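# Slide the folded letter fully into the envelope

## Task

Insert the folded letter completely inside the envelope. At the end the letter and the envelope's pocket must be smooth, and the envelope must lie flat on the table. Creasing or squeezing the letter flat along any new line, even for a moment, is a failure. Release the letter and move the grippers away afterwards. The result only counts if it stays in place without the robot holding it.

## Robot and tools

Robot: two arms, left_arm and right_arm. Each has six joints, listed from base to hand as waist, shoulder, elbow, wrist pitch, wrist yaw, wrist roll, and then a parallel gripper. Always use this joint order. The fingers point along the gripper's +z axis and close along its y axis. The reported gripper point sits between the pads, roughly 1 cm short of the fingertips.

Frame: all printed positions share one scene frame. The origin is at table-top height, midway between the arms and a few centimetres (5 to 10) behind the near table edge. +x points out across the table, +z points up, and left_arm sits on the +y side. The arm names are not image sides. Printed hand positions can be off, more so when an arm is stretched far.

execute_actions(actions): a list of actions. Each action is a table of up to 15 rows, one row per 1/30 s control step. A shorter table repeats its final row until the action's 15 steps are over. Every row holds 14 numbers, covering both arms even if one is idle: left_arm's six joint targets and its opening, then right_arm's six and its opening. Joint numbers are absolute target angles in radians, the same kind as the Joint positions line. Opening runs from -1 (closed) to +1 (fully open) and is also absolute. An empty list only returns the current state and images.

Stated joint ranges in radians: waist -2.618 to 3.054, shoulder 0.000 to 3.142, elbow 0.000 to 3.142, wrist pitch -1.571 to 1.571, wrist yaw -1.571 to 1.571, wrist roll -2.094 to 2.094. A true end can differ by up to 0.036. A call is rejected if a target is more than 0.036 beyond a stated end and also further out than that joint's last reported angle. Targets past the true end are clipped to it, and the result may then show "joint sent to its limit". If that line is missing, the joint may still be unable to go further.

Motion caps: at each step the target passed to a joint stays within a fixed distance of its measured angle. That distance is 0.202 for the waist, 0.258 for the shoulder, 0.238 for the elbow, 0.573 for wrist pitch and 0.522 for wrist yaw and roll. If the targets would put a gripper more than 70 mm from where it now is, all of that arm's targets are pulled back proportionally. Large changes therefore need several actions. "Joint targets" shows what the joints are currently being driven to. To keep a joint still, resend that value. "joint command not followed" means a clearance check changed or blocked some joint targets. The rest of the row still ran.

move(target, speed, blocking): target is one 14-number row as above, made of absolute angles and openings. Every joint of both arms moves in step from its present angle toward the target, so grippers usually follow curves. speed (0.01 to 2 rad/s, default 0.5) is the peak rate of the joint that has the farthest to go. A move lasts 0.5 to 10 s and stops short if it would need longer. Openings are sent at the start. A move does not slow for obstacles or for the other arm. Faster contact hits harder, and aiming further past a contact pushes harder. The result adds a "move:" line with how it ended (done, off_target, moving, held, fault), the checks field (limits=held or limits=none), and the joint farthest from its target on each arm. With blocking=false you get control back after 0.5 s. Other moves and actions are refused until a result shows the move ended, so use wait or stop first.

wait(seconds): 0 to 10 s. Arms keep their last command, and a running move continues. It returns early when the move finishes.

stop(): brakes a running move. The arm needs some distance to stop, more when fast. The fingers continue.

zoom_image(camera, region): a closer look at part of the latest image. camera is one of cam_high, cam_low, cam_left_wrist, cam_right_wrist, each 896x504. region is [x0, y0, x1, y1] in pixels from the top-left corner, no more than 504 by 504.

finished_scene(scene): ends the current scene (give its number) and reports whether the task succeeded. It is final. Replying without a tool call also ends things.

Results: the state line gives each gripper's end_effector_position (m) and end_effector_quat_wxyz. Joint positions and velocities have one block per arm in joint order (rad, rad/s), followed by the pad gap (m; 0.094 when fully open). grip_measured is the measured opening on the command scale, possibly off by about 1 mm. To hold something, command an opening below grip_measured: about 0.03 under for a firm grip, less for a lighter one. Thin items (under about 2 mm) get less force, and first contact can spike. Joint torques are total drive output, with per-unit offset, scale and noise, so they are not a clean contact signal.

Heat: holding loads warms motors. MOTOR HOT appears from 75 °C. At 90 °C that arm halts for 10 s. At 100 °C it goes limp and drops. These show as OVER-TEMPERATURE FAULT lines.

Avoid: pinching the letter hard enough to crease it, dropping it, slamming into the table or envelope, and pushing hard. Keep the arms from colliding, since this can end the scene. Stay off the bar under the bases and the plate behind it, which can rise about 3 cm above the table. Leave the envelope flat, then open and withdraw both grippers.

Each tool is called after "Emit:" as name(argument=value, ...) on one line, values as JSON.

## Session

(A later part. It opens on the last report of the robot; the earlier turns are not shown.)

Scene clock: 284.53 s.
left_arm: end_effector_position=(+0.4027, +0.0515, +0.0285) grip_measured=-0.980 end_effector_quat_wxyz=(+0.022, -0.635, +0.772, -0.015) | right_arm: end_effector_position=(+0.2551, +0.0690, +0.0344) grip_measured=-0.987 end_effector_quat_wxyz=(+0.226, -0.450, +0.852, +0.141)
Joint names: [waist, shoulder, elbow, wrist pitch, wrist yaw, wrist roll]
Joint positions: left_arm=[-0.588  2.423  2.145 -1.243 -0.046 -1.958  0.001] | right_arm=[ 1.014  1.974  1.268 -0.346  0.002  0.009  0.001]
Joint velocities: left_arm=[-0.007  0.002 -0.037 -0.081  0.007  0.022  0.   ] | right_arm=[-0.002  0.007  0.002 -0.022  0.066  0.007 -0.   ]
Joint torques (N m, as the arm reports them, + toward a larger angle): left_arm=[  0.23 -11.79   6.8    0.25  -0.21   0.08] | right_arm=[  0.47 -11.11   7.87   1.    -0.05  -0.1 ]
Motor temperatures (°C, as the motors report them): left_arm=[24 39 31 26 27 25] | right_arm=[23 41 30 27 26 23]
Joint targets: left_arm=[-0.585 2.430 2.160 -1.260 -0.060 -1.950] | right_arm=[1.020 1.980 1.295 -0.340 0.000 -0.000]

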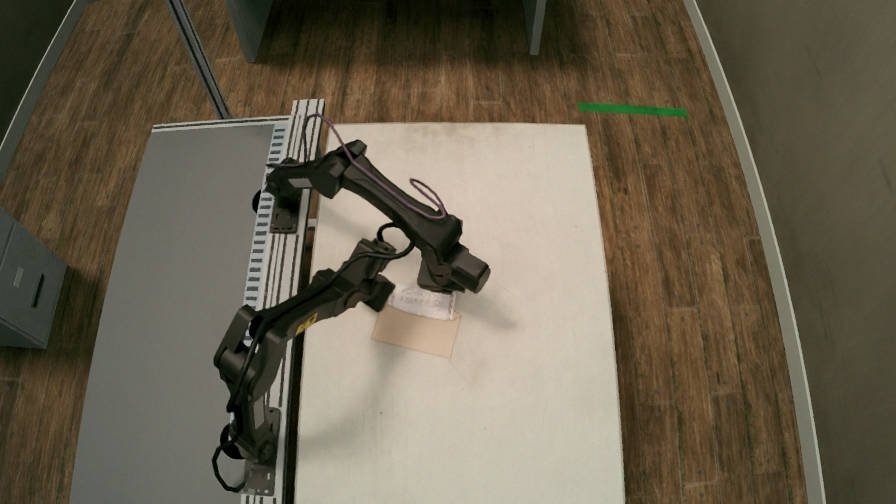

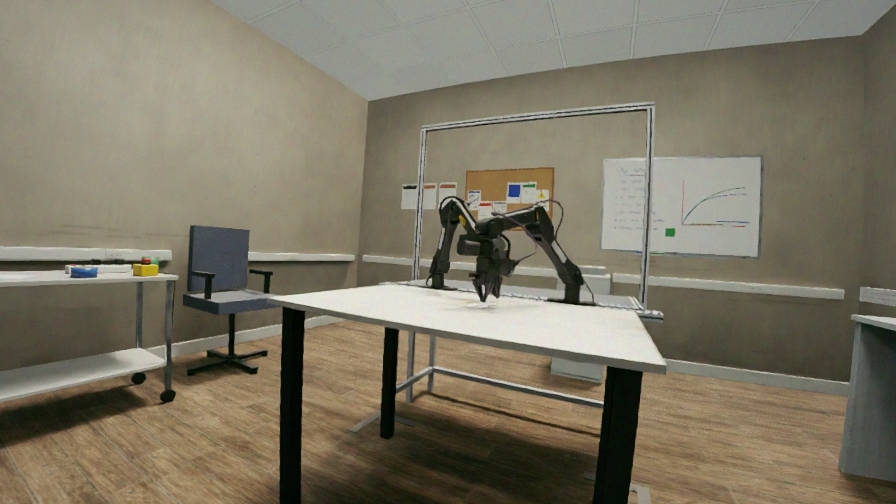

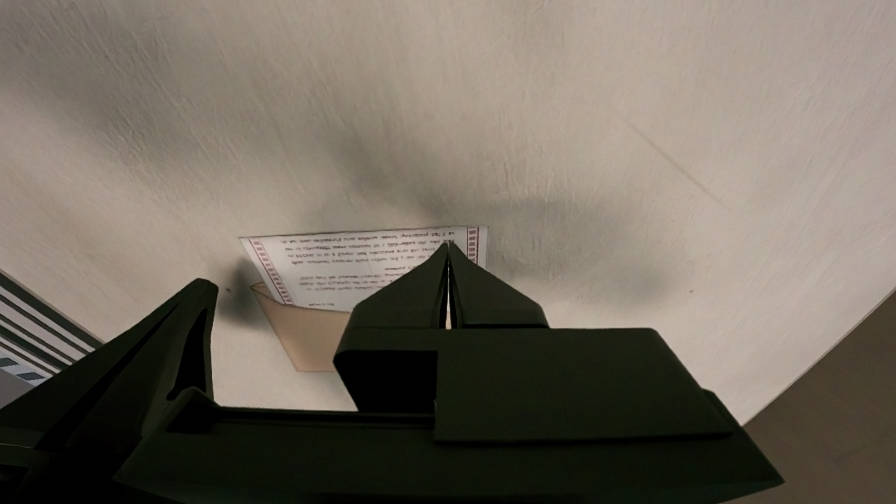

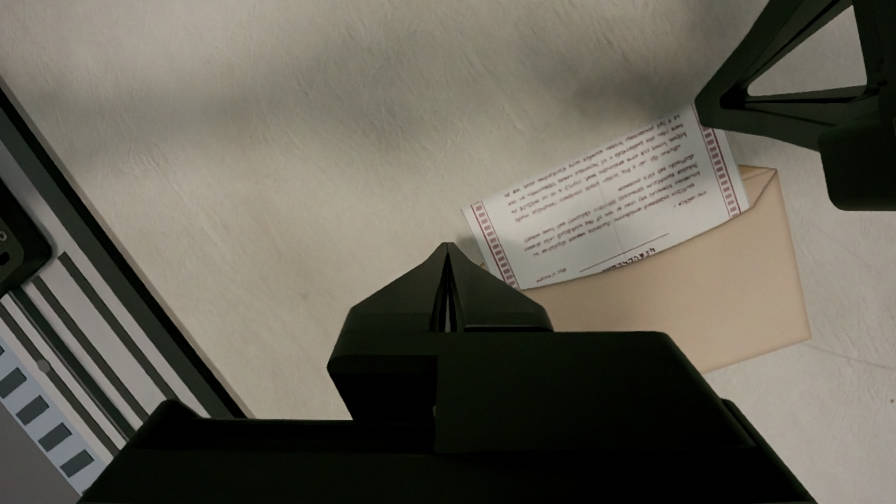

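Emit:
execute_actions(actions=[[[-0.585,2.47,2.15,-1.25,-0.06,-1.95,-1,0.985,2.01,1.295,-0.34,0,0,-1]],[[-0.585,2.51,2.145,-1.245,-0.06,-1.95,-1,0.985,2.03,1.295,-0.34,0,0,-1]],[[-0.585,2.51,2.145,-1.245,-0.06,-1.95,-1,0.985,2.05,1.295,-0.34,0,0,-1]]])

Emit:
zoom_image(camera="cam_left_wrist", region=[150, 200, 500, 400])

Scene clock: 292.43 s.
left_arm: end_effector_position=(+0.3995, +0.0533, +0.0101) grip_measured=-0.980 end_effector_quat_wxyz=(+0.016, -0.635, +0.773, +0.003) | right_arm: end_effector_position=(+0.2663, +0.0640, +0.0184) grip_measured=-0.987 end_effector_quat_wxyz=(+0.218, -0.442, +0.860, +0.133)
Joint names: [waist, shoulder, elbow, wrist pitch, wrist yaw, wrist roll]
Joint positions: left_arm=[-0.588  2.463  2.145 -1.242 -0.047 -1.957  0.001] | right_arm=[ 0.987  2.018  1.276 -0.33   0.001  0.005  0.001]
Joint velocities: left_arm=[-0.002 -0.007 -0.002 -0.022  0.037  0.022 -0.001] | right_arm=[-0.002 -0.017 -0.017 -0.037 -0.066 -0.125 -0.001]
Joint torques (N m, as the arm reports them, + toward a larger angle): left_arm=[ 0.27 -9.42  5.51  0.33 -0.2   0.07] | right_arm=[-0.14 -9.23  7.2   0.84 -0.04 -0.06]
Motor temperatures (°C, as the motors report them): left_arm=[24 41 32 26 27 25] | right_arm=[23 42 31 27 26 23]
Joint targets: left_arm=[-0.585 2.510 2.145 -1.245 -0.060 -1.950] | right_arm=[0.985 2.050 1.295 -0.340 0.000 0.000]

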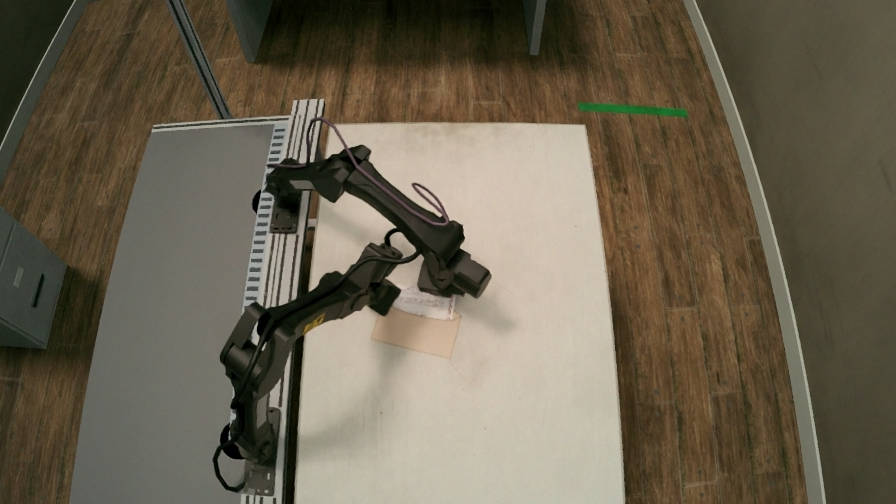

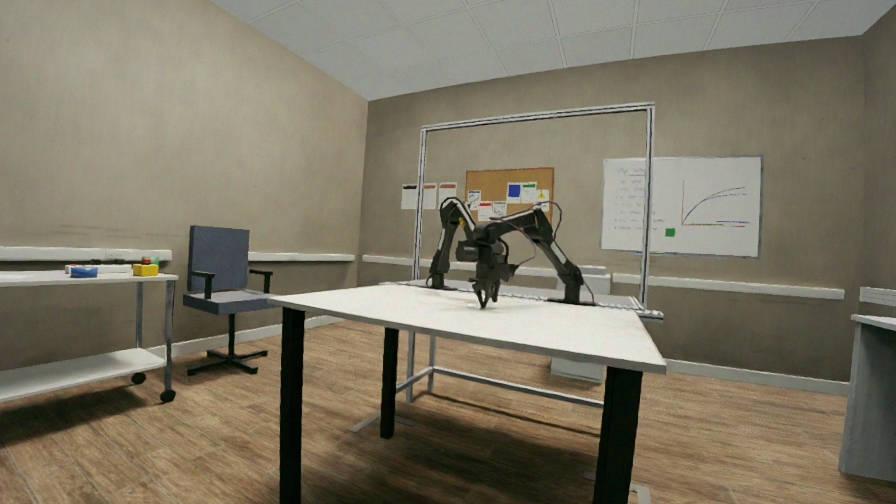

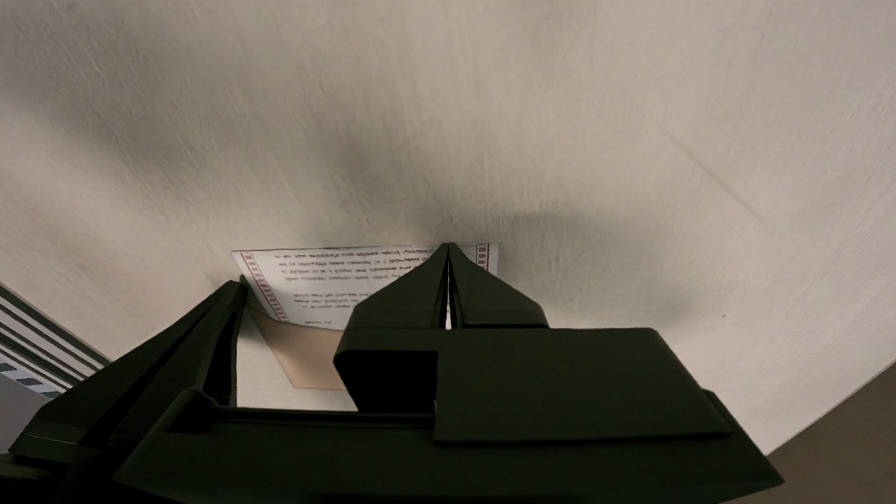

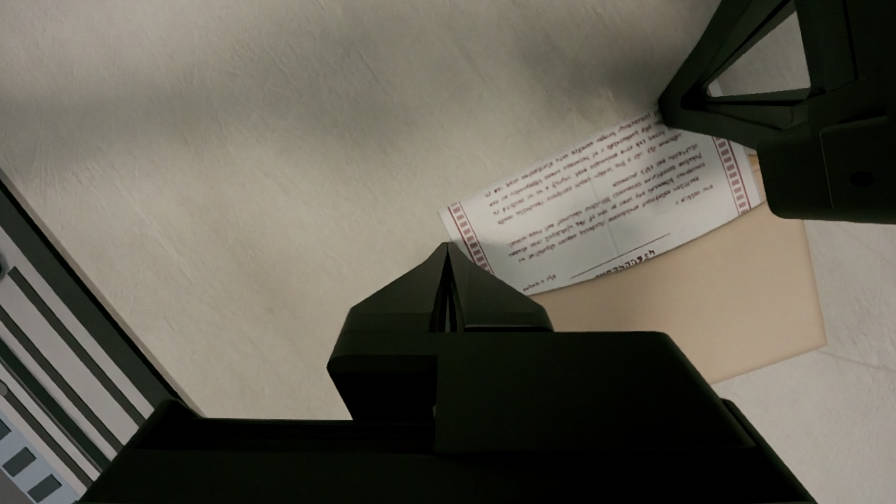

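Region (150, 200, 500, 400) of cam_left_wrist's 896x504 image, scaled by 1.440, with more detail than that image has; it fills the top 288 rows of this view, and the rest is white.

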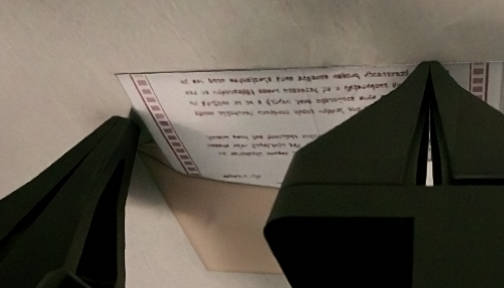

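Emit:
execute_actions(actions=[[[-0.585,2.51,2.145,-1.245,-0.06,-1.95,-1,0.975,2.04,1.245,-0.33,0,0,-1]],[[-0.585,2.51,2.145,-1.245,-0.06,-1.95,-1,0.971,2.025,1.224,-0.325,0,0,-1]],[[-0.585,2.51,2.145,-1.245,-0.06,-1.95,-1,0.967,2.01,1.203,-0.32,0,0,-1]],[[-0.585,2.51,2.145,-1.245,-0.06,-1.95,-1,0.963,1.996,1.182,-0.313,0,0,-1]],[[-0.585,2.51,2.145,-1.245,-0.06,-1.95,-1,0.959,1.981,1.161,-0.306,0,0,-1]],[[-0.585,2.51,2.145,-1.245,-0.06,-1.95,-1,0.955,1.966,1.14,-0.30,0,0,-1]],[[-0.585,2.51,2.145,-1.245,-0.06,-1.95,-1,0.95,1.951,1.12,-0.294,0,0,-1]]])

Emit:
zoom_image(camera="cam_left_wrist", region=[150, 200, 500, 400])

Scene clock: 304.03 s.
left_arm: end_effector_position=(+0.3995, +0.0533, +0.0101) grip_measured=-0.980 end_effector_quat_wxyz=(+0.016, -0.635, +0.773, +0.003) | right_arm: end_effector_position=(+0.2662, +0.0459, +0.0177) grip_measured=-0.987 end_effector_quat_wxyz=(+0.233, -0.429, +0.861, +0.142)
Joint names: [waist, shoulder, elbow, wrist pitch, wrist yaw, wrist roll]
Joint positions: left_arm=[-0.588  2.463  2.145 -1.242 -0.047 -1.957  0.001] | right_arm=[ 0.961  1.952  1.157 -0.241 -0.008  0.005  0.001]
Joint velocities: left_arm=[-0.022 -0.022  0.017 -0.081 -0.022  0.007  0.   ] | right_arm=[-0.007 -0.002  0.002  0.095  0.037 -0.037 -0.001]
Joint torques (N m, as the arm reports them, + toward a larger angle): left_arm=[ 0.25 -9.41  5.51  0.33 -0.2   0.07] | right_arm=[ -0.75 -11.23   3.17   0.49   0.06  -0.05]
Motor temperatures (°C, as the motors report them): left_arm=[24 41 31 26 27 25] | right_arm=[23 42 31 27 26 23]
Joint targets: left_arm=[-0.585 2.510 2.145 -1.245 -0.060 -1.950] | right_arm=[0.950 1.951 1.120 -0.294 -0.000 -0.000]

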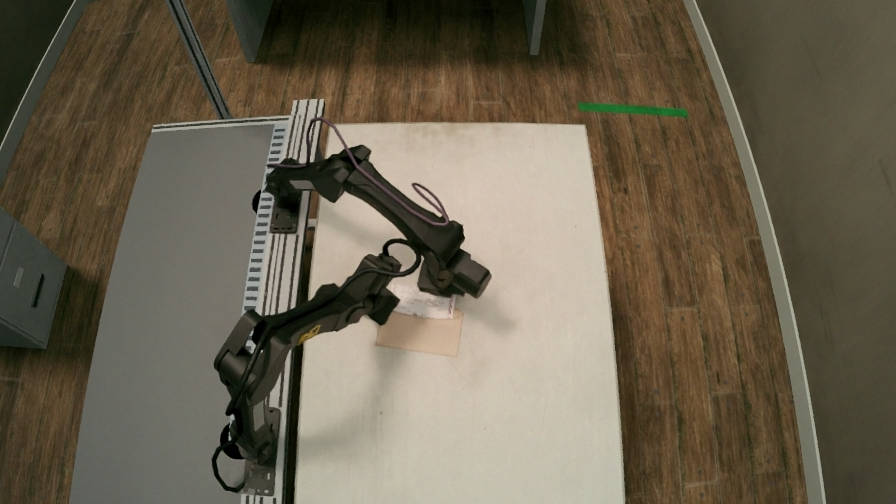

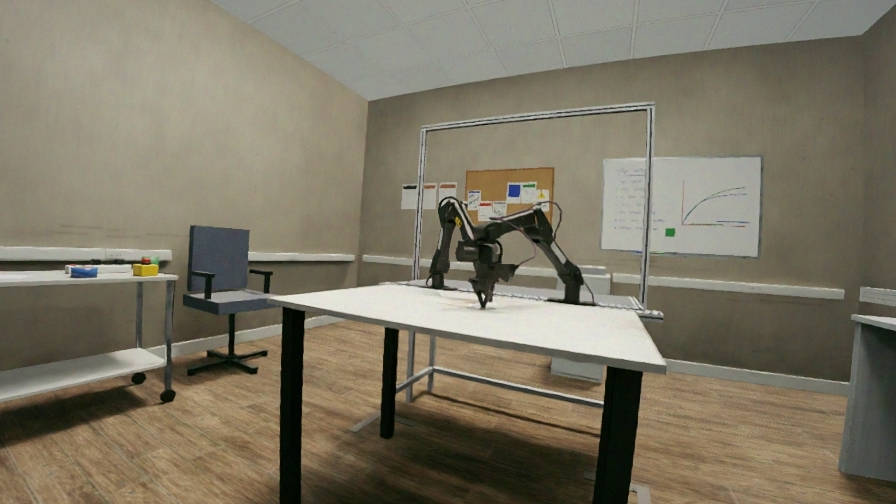

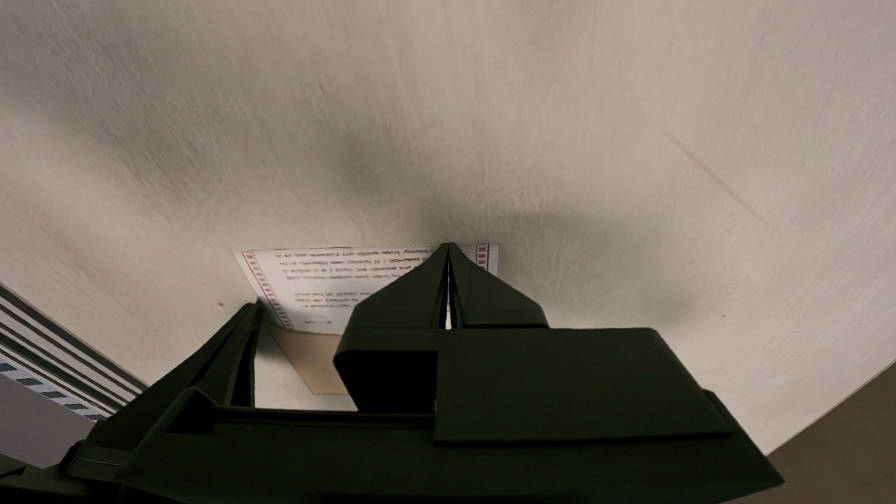

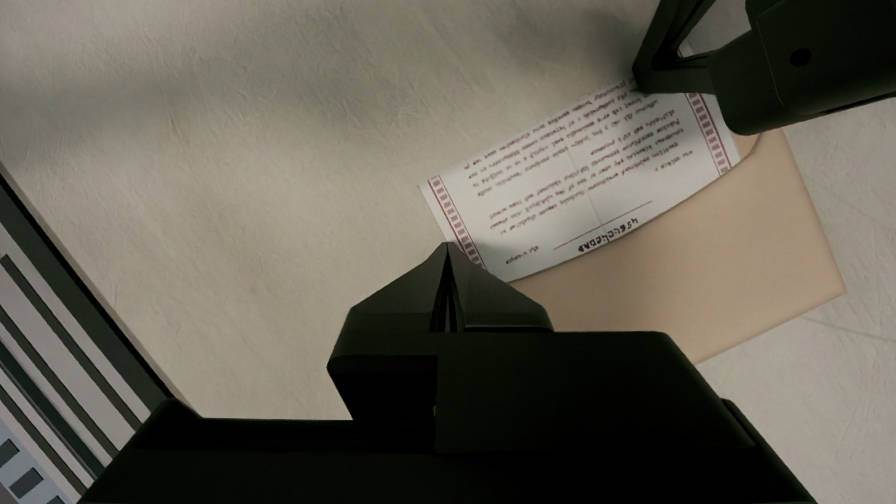

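Region (150, 200, 500, 400) of cam_left_wrist's 896x504 image, scaled by 1.440, with more detail than that image has; it fills the top 288 rows of this view, and the rest is white.

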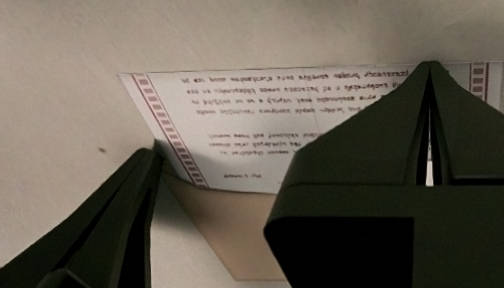

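Emit:
execute_actions(actions=[[[-0.585,2.41,2.16,-1.26,-0.06,-1.95,-1,0.96,1.88,1.17,-0.28,0,0,-1]],[[-0.575,2.47,2.30,-1.31,-0.06,-1.95,-1,0.965,1.94,1.26,-0.28,0,0,-1]],[[-0.57,2.56,2.42,-1.36,-0.06,-1.95,-1,0.97,2.01,1.35,-0.29,0,0,-1]],[[-0.57,2.62,2.465,-1.37,-0.06,-1.95,-1,0.97,2.05,1.355,-0.29,0,0,-1]],[[-0.57,2.645,2.465,-1.37,-0.06,-1.95,-1,0.97,2.07,1.355,-0.29,0,0,-1]]])

Scene clock: 317.40 s.
left_arm: end_effector_position=(+0.4313, +0.0404, +0.0120) grip_measured=-0.980 end_effector_quat_wxyz=(+0.022, -0.640, +0.768, -0.016) | right_arm: end_effector_position=(+0.2890, +0.0755, +0.0218) grip_measured=-0.987 end_effector_quat_wxyz=(+0.241, -0.428, +0.859, +0.144)
Joint names: [waist, shoulder, elbow, wrist pitch, wrist yaw, wrist roll]
Joint positions: left_arm=[-0.575  2.621  2.447 -1.346 -0.047 -1.957  0.001] | right_arm=[ 0.961  2.062  1.329 -0.288 -0.004  0.005  0.001]
Joint velocities: left_arm=[ 0.007  0.007 -0.027 -0.066 -0.007 -0.022 -0.001] | right_arm=[ 0.007 -0.022 -0.027 -0.051 -0.051  0.007  0.001]
Joint torques (N m, as the arm reports them, + toward a larger angle): left_arm=[  0.44 -11.63   6.96   0.17  -0.2    0.07] | right_arm=[  0.6  -11.74   7.77   0.98   0.02  -0.05]
Motor temperatures (°C, as the motors report them): left_arm=[24 42 31 26 27 25] | right_arm=[23 43 30 27 26 23]
Joint targets: left_arm=[-0.570 2.645 2.465 -1.370 -0.060 -1.950] | right_arm=[0.970 2.070 1.355 -0.290 0.000 -0.000]

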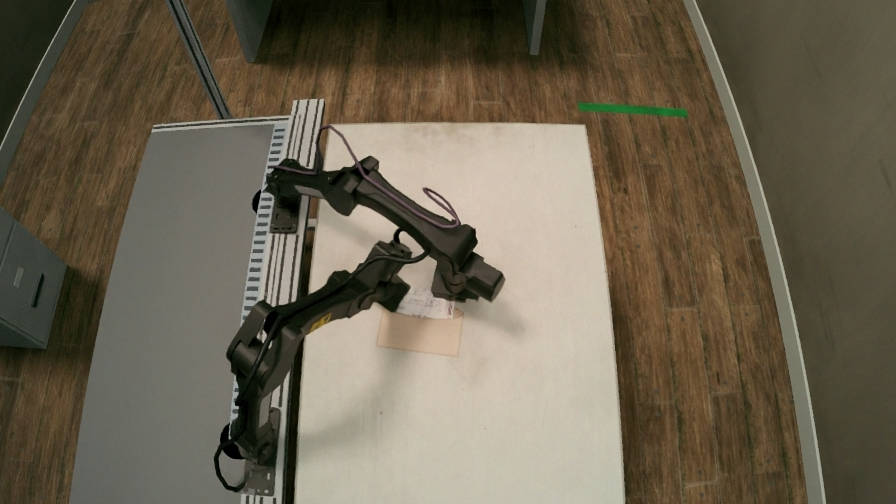

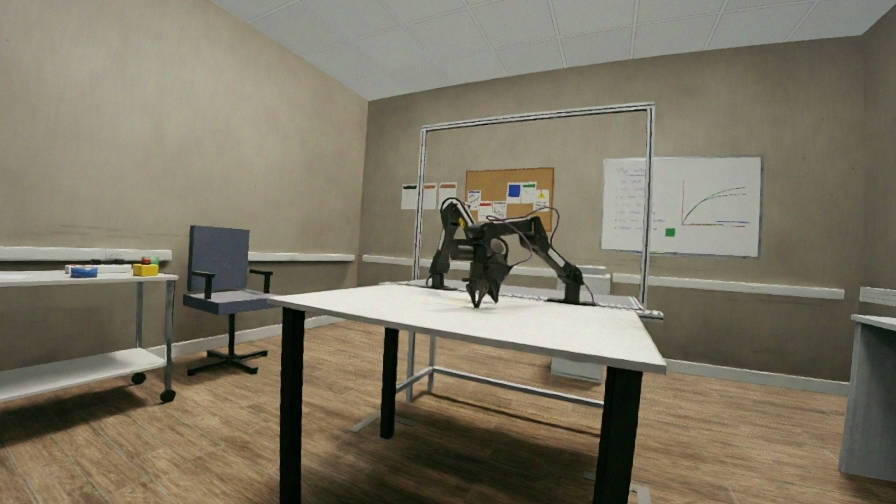

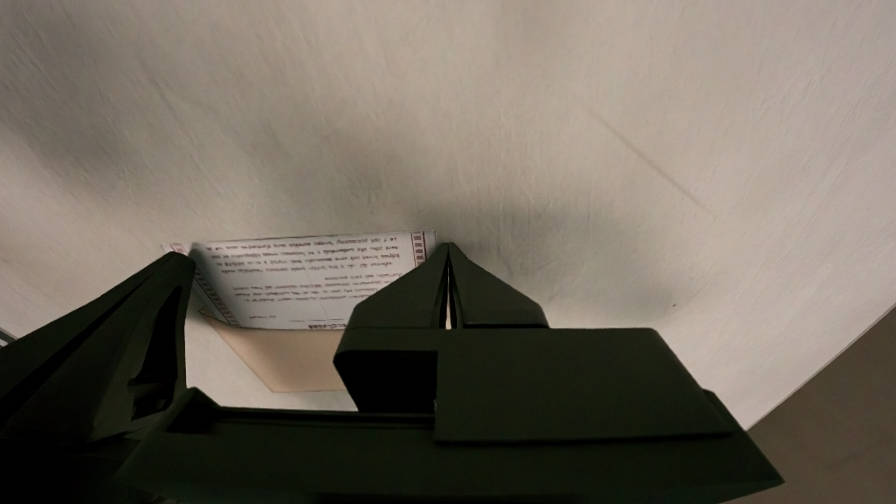

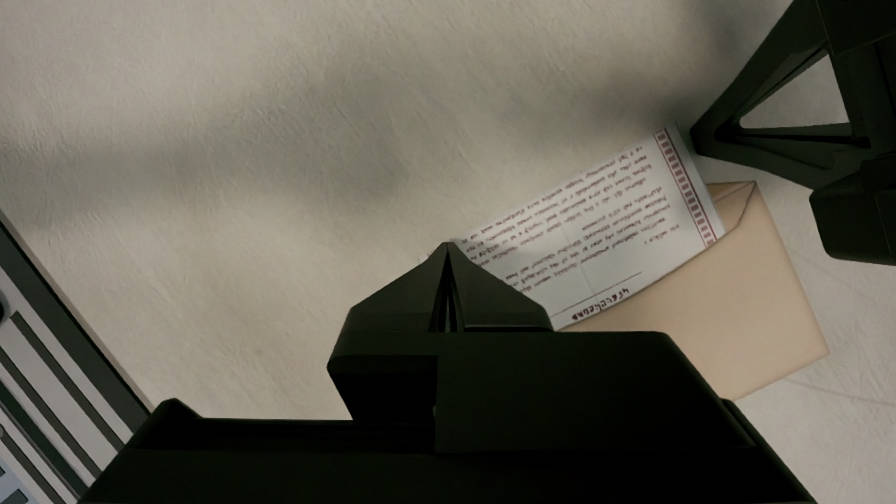

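Emit:
execute_actions(actions=[[[-0.585,2.67,2.46,-1.33,-0.05,-1.95,-1,0.965,2.105,1.345,-0.29,0,0,-1]],[[-0.596,2.675,2.46,-1.31,-0.05,-1.95,-1,0.965,2.115,1.345,-0.29,0,0,-1]],[[-0.607,2.677,2.46,-1.295,-0.05,-1.95,-1,0.965,2.115,1.345,-0.29,0,0,-1]],[[-0.618,2.679,2.46,-1.28,-0.05,-1.95,-1,0.965,2.115,1.345,-0.29,0,0,-1]],[[-0.629,2.681,2.46,-1.265,-0.05,-1.95,-1,0.965,2.115,1.345,-0.29,0,0,-1]],[[-0.64,2.683,2.46,-1.25,-0.05,-1.95,-1,0.965,2.115,1.345,-0.29,0,0,-1]],[[-0.651,2.686,2.46,-1.235,-0.05,-1.95,-1,0.965,2.115,1.345,-0.29,0,0,-1]],[[-0.662,2.689,2.46,-1.22,-0.05,-1.95,-1,0.965,2.115,1.345,-0.29,0,0,-1]],[[-0.673,2.692,2.46,-1.205,-0.05,-1.95,-1,0.965,2.115,1.345,-0.29,0,0,-1]]])

Scene clock: 328.23 s.
left_arm: end_effector_position=(+0.4345, -0.0066, +0.0117) grip_measured=-0.980 end_effector_quat_wxyz=(+0.040, -0.611, +0.787, -0.070) | right_arm: end_effector_position=(+0.2911, +0.0785, +0.0186) grip_measured=-0.987 end_effector_quat_wxyz=(+0.245, -0.427, +0.858, +0.146)
Joint names: [waist, shoulder, elbow, wrist pitch, wrist yaw, wrist roll]
Joint positions: left_arm=[-0.647  2.629  2.449 -1.228 -0.055 -1.956  0.001] | right_arm=[ 0.961  2.075  1.33  -0.266 -0.004  0.005  0.001]
Joint velocities: left_arm=[ 0.007 -0.012 -0.027  0.051 -0.022  0.037  0.   ] | right_arm=[ 0.002 -0.002 -0.012  0.022 -0.051  0.051  0.   ]
Joint torques (N m, as the arm reports them, + toward a larger angle): left_arm=[ -0.01 -13.37   5.73   0.67  -0.06   0.01] | right_arm=[ 0.26 -9.17  6.94  0.79  0.02 -0.05]
Motor temperatures (°C, as the motors report them): left_arm=[24 43 32 26 27 25] | right_arm=[23 43 31 27 26 23]
Joint targets: left_arm=[-0.647 2.629 2.449 -1.228 -0.055 -1.956] | right_arm=[0.965 2.115 1.345 -0.290 -0.000 0.000]
joint command not followed: on one or more control steps a check withheld the commanded joint targets of the left arm, and it was not sent them on those steps. On the call's last step the targets were still withheld.
cause: the commanded joint targets would bring a part of the robot too close to another arm (this arm's forearm (the part past the elbow) and the other arm's wrist (the part past the wrist pitch)); next, command targets that bring no part of the robot closer to that arm.

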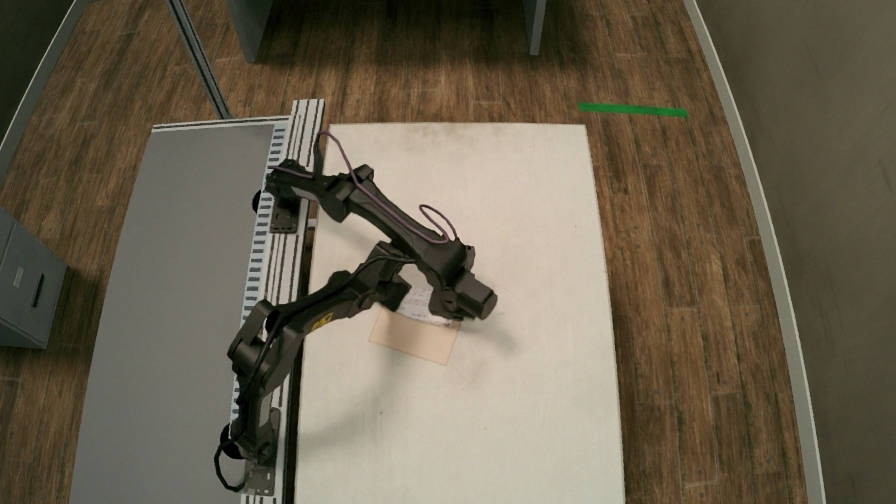

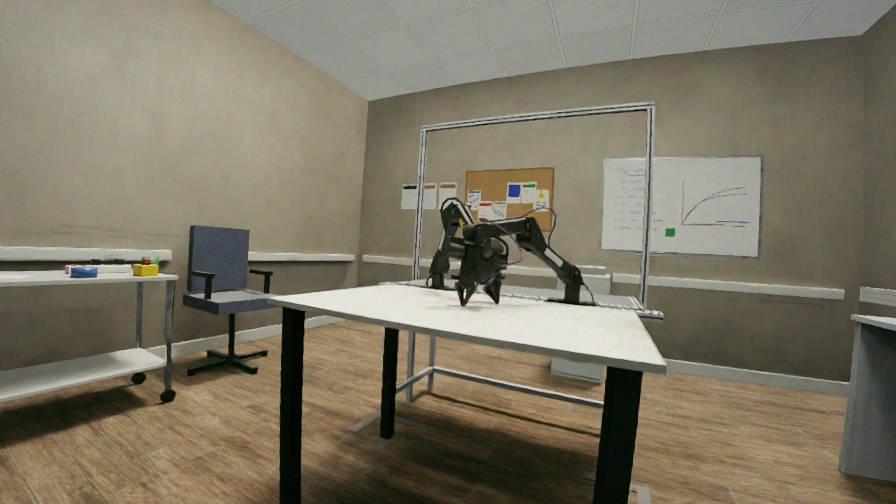

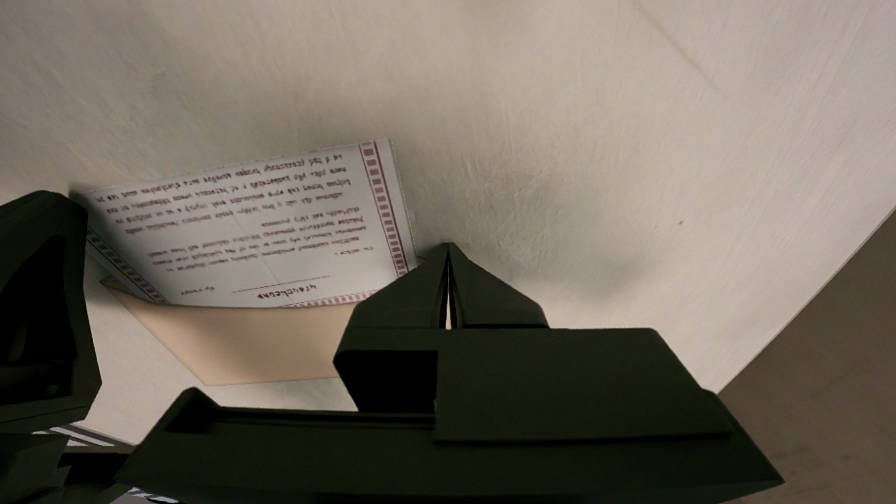

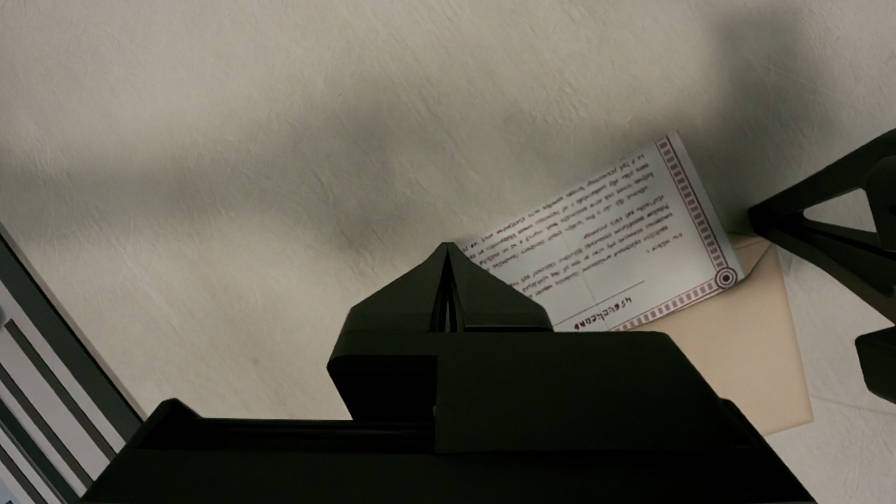

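Emit:
execute_actions(actions=[[[-0.63,2.57,2.44,-1.25,-0.06,-1.95,-1,0.965,2.02,1.33,-0.29,0,0,-1]],[[-0.60,2.47,2.30,-1.25,-0.06,-1.95,-1,0.98,1.97,1.28,-0.33,0,0,-1]],[[-0.58,2.41,2.14,-1.245,-0.06,-1.95,-1,0.998,1.98,1.265,-0.345,0,0,-1]],[[-0.58,2.47,2.135,-1.245,-0.06,-1.95,-1,0.998,2.02,1.265,-0.345,0,0,-1]],[[-0.58,2.51,2.135,-1.245,-0.06,-1.95,-1,0.985,2.045,1.265,-0.345,0,0,-1]],[[-0.58,2.51,2.135,-1.245,-0.06,-1.95,-1,0.964,2.026,1.243,-0.375,0,0,-1]],[[-0.58,2.51,2.135,-1.245,-0.06,-1.95,-1,0.953,2.004,1.222,-0.395,0,0,-1]],[[-0.58,2.51,2.135,-1.245,-0.06,-1.95,-1,0.942,1.986,1.205,-0.412,0,0,-1]],[[-0.58,2.51,2.135,-1.245,-0.06,-1.95,-1,0.931,1.968,1.188,-0.43,0,0,-1]],[[-0.58,2.51,2.135,-1.245,-0.06,-1.95,-1,0.918,1.951,1.171,-0.446,0,0,-1]],[[-0.58,2.51,2.135,-1.245,-0.06,-1.95,-1,0.904,1.935,1.155,-0.462,0,0,-1]]])

Scene clock: 345.50 s.
left_arm: end_effector_position=(+0.4040, +0.0548, +0.0100) grip_measured=-0.980 end_effector_quat_wxyz=(+0.020, -0.636, +0.771, -0.001) | right_arm: end_effector_position=(+0.2700, +0.0167, +0.0171) grip_measured=-0.987 end_effector_quat_wxyz=(+0.189, -0.415, +0.882, +0.116)
Joint names: [waist, shoulder, elbow, wrist pitch, wrist yaw, wrist roll]
Joint positions: left_arm=[-0.582  2.465  2.148 -1.233 -0.052 -1.955  0.001] | right_arm=[ 0.914  1.935  1.191 -0.397 -0.01   0.005  0.001]
Joint velocities: left_arm=[-0.017 -0.002 -0.012  0.037 -0.007 -0.022  0.001] | right_arm=[-0.007  0.002  0.012 -0.007  0.007 -0.022 -0.001]
Joint torques (N m, as the arm reports them, + toward a larger angle): left_arm=[ 0.19 -9.55  4.54  0.23 -0.15  0.05] | right_arm=[ -0.65 -11.03   3.2    0.24   0.11  -0.05]
Motor temperatures (°C, as the motors report them): left_arm=[24 47 31 26 27 25] | right_arm=[23 43 31 27 26 23]
Joint targets: left_arm=[-0.580 2.510 2.135 -1.245 -0.060 -1.950] | right_arm=[0.904 1.935 1.155 -0.462 0.000 0.000]
joint command not followed: on one or more control steps a check withheld the commanded joint targets of the right arm, and it was not sent them on those steps.
cause: the commanded joint targets would bring a part of the robot too close to another arm (this arm's wrist (the part past the wrist pitch) and the other arm's forearm (the part past the elbow)); next, command targets that bring no part of the robot closer to that arm.

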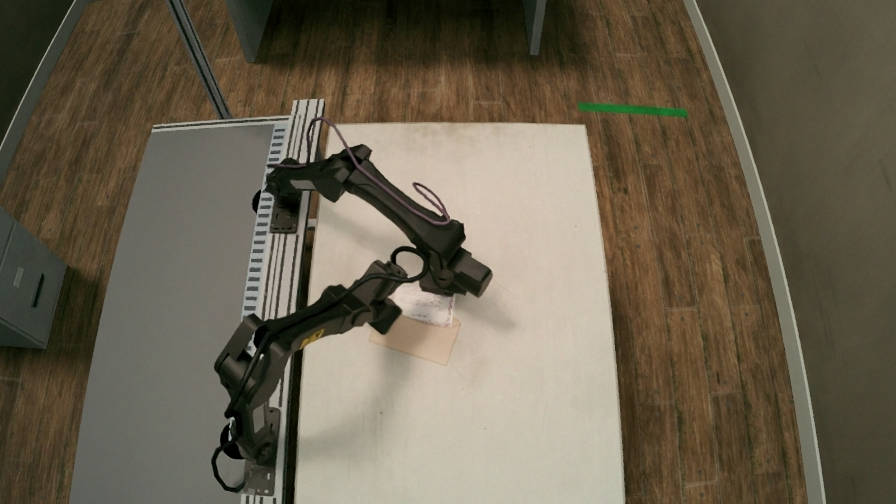

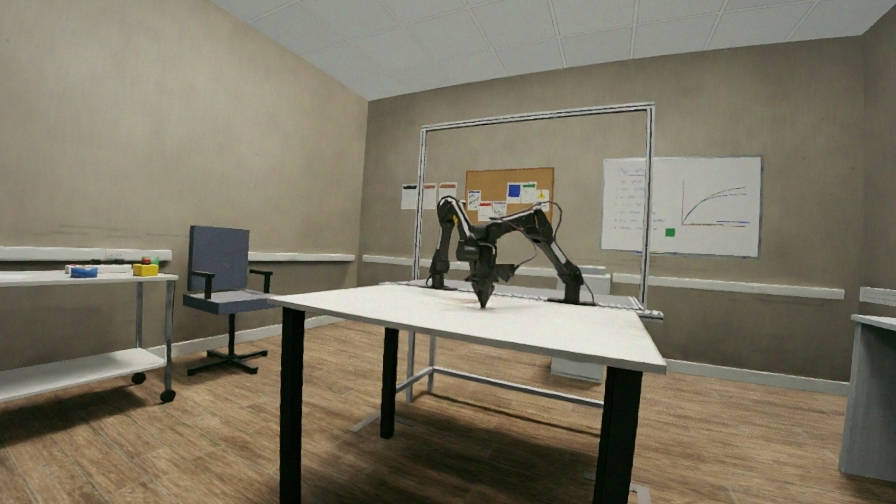

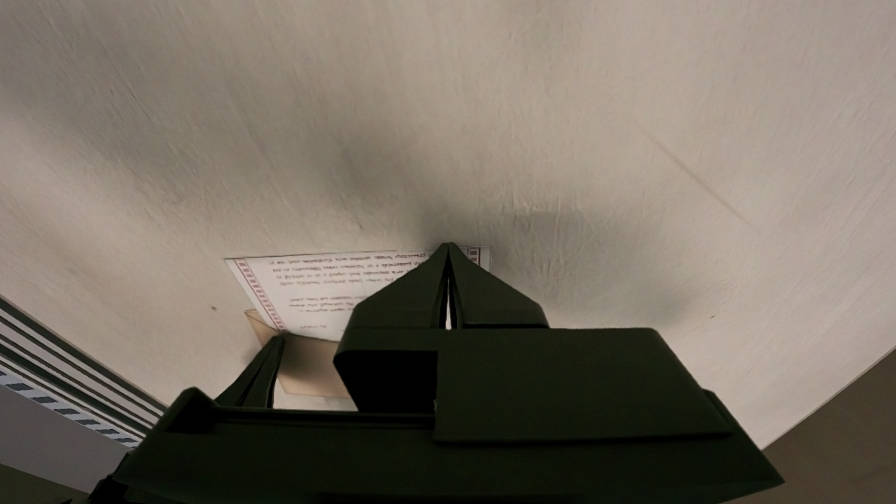

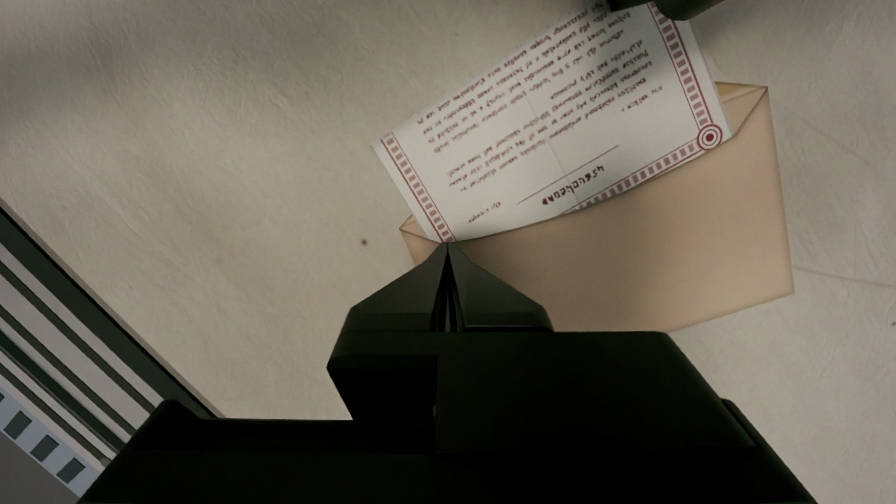

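Emit:
execute_actions(actions=[[[-0.58,2.51,2.135,-1.245,-0.06,-1.95,-1,0.93,1.87,1.2,-0.40,0,0,-1]],[[-0.58,2.51,2.135,-1.245,-0.06,-1.95,-1,0.98,1.92,1.26,-0.36,0,0,-1]],[[-0.58,2.51,2.135,-1.245,-0.06,-1.95,-1,1.005,1.98,1.30,-0.33,0,0,-1]],[[-0.58,2.51,2.135,-1.245,-0.06,-1.95,-1,1.005,2.02,1.30,-0.335,0,0,-1]],[[-0.58,2.51,2.135,-1.245,-0.06,-1.95,-1,1.0,2.045,1.28,-0.345,0,0,-1]],[[-0.58,2.51,2.135,-1.245,-0.06,-1.95,-1,0.982,2.03,1.25,-0.375,0,0,-1]],[[-0.58,2.51,2.135,-1.245,-0.06,-1.95,-1,0.976,2.015,1.235,-0.39,0,0,-1]],[[-0.58,2.51,2.135,-1.245,-0.06,-1.95,-1,0.97,2.003,1.224,-0.40,0,0,-1]],[[-0.58,2.51,2.135,-1.245,-0.06,-1.95,-1,0.964,1.992,1.213,-0.411,0,0,-1]],[[-0.58,2.51,2.135,-1.245,-0.06,-1.95,-1,0.958,1.981,1.202,-0.422,0,0,-1]]])

Scene clock: 358.83 s.
left_arm: end_effector_position=(+0.4040, +0.0548, +0.0100) grip_measured=-0.980 end_effector_quat_wxyz=(+0.020, -0.636, +0.771, -0.001) | right_arm: end_effector_position=(+0.2638, +0.0469, +0.0175) grip_measured=-0.987 end_effector_quat_wxyz=(+0.205, -0.436, +0.867, +0.127)
Joint names: [waist, shoulder, elbow, wrist pitch, wrist yaw, wrist roll]
Joint positions: left_arm=[-0.582  2.465  2.148 -1.233 -0.052 -1.955  0.001] | right_arm=[ 0.969  1.983  1.237 -0.357 -0.004  0.005  0.001]
Joint velocities: left_arm=[-0.002  0.002  0.007  0.007  0.007 -0.037  0.001] | right_arm=[-0.012 -0.007 -0.012 -0.095 -0.007  0.007  0.   ]
Joint torques (N m, as the arm reports them, + toward a larger angle): left_arm=[ 0.18 -9.56  4.52  0.24 -0.15  0.05] | right_arm=[ -0.68 -11.74   3.27   0.29   0.02  -0.05]
Motor temperatures (°C, as the motors report them): left_arm=[24 44 30 26 27 25] | right_arm=[23 44 30 27 26 23]
Joint targets: left_arm=[-0.580 2.510 2.135 -1.245 -0.060 -1.950] | right_arm=[0.958 1.981 1.202 -0.422 0.000 -0.000]

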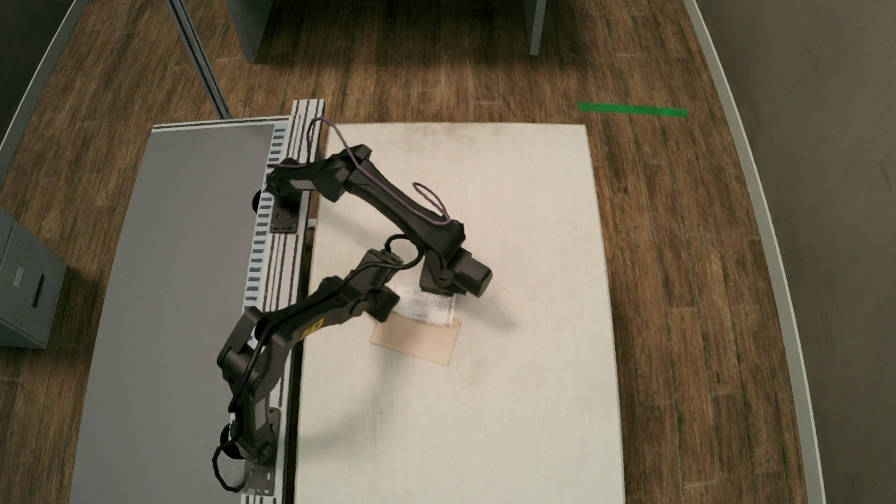

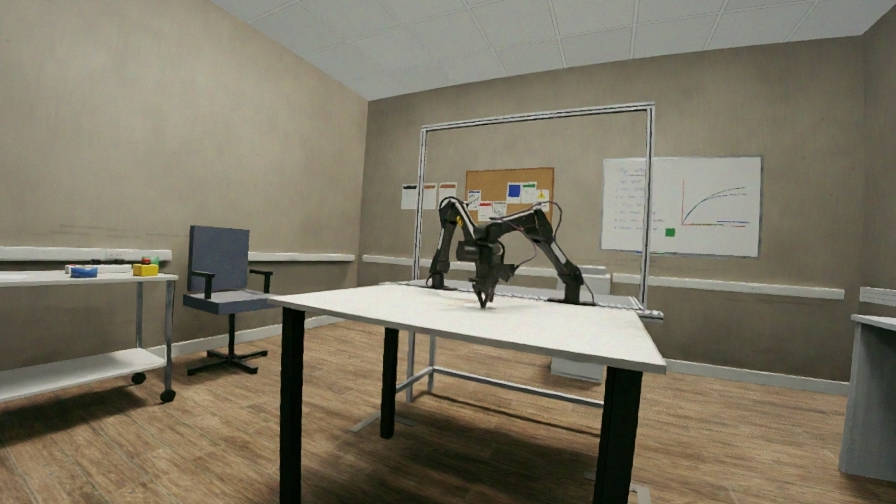

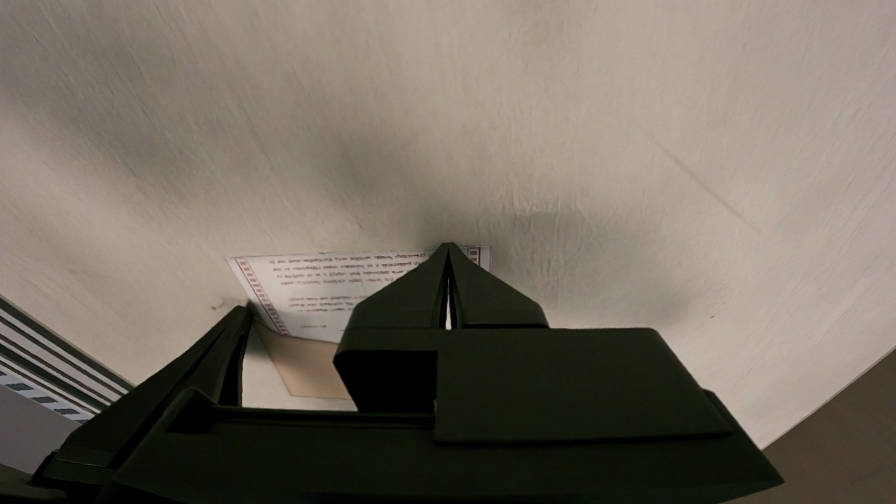

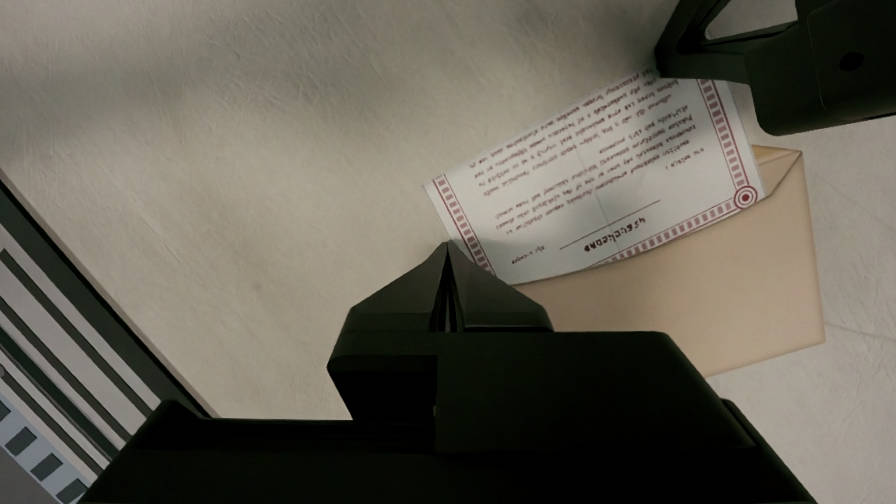

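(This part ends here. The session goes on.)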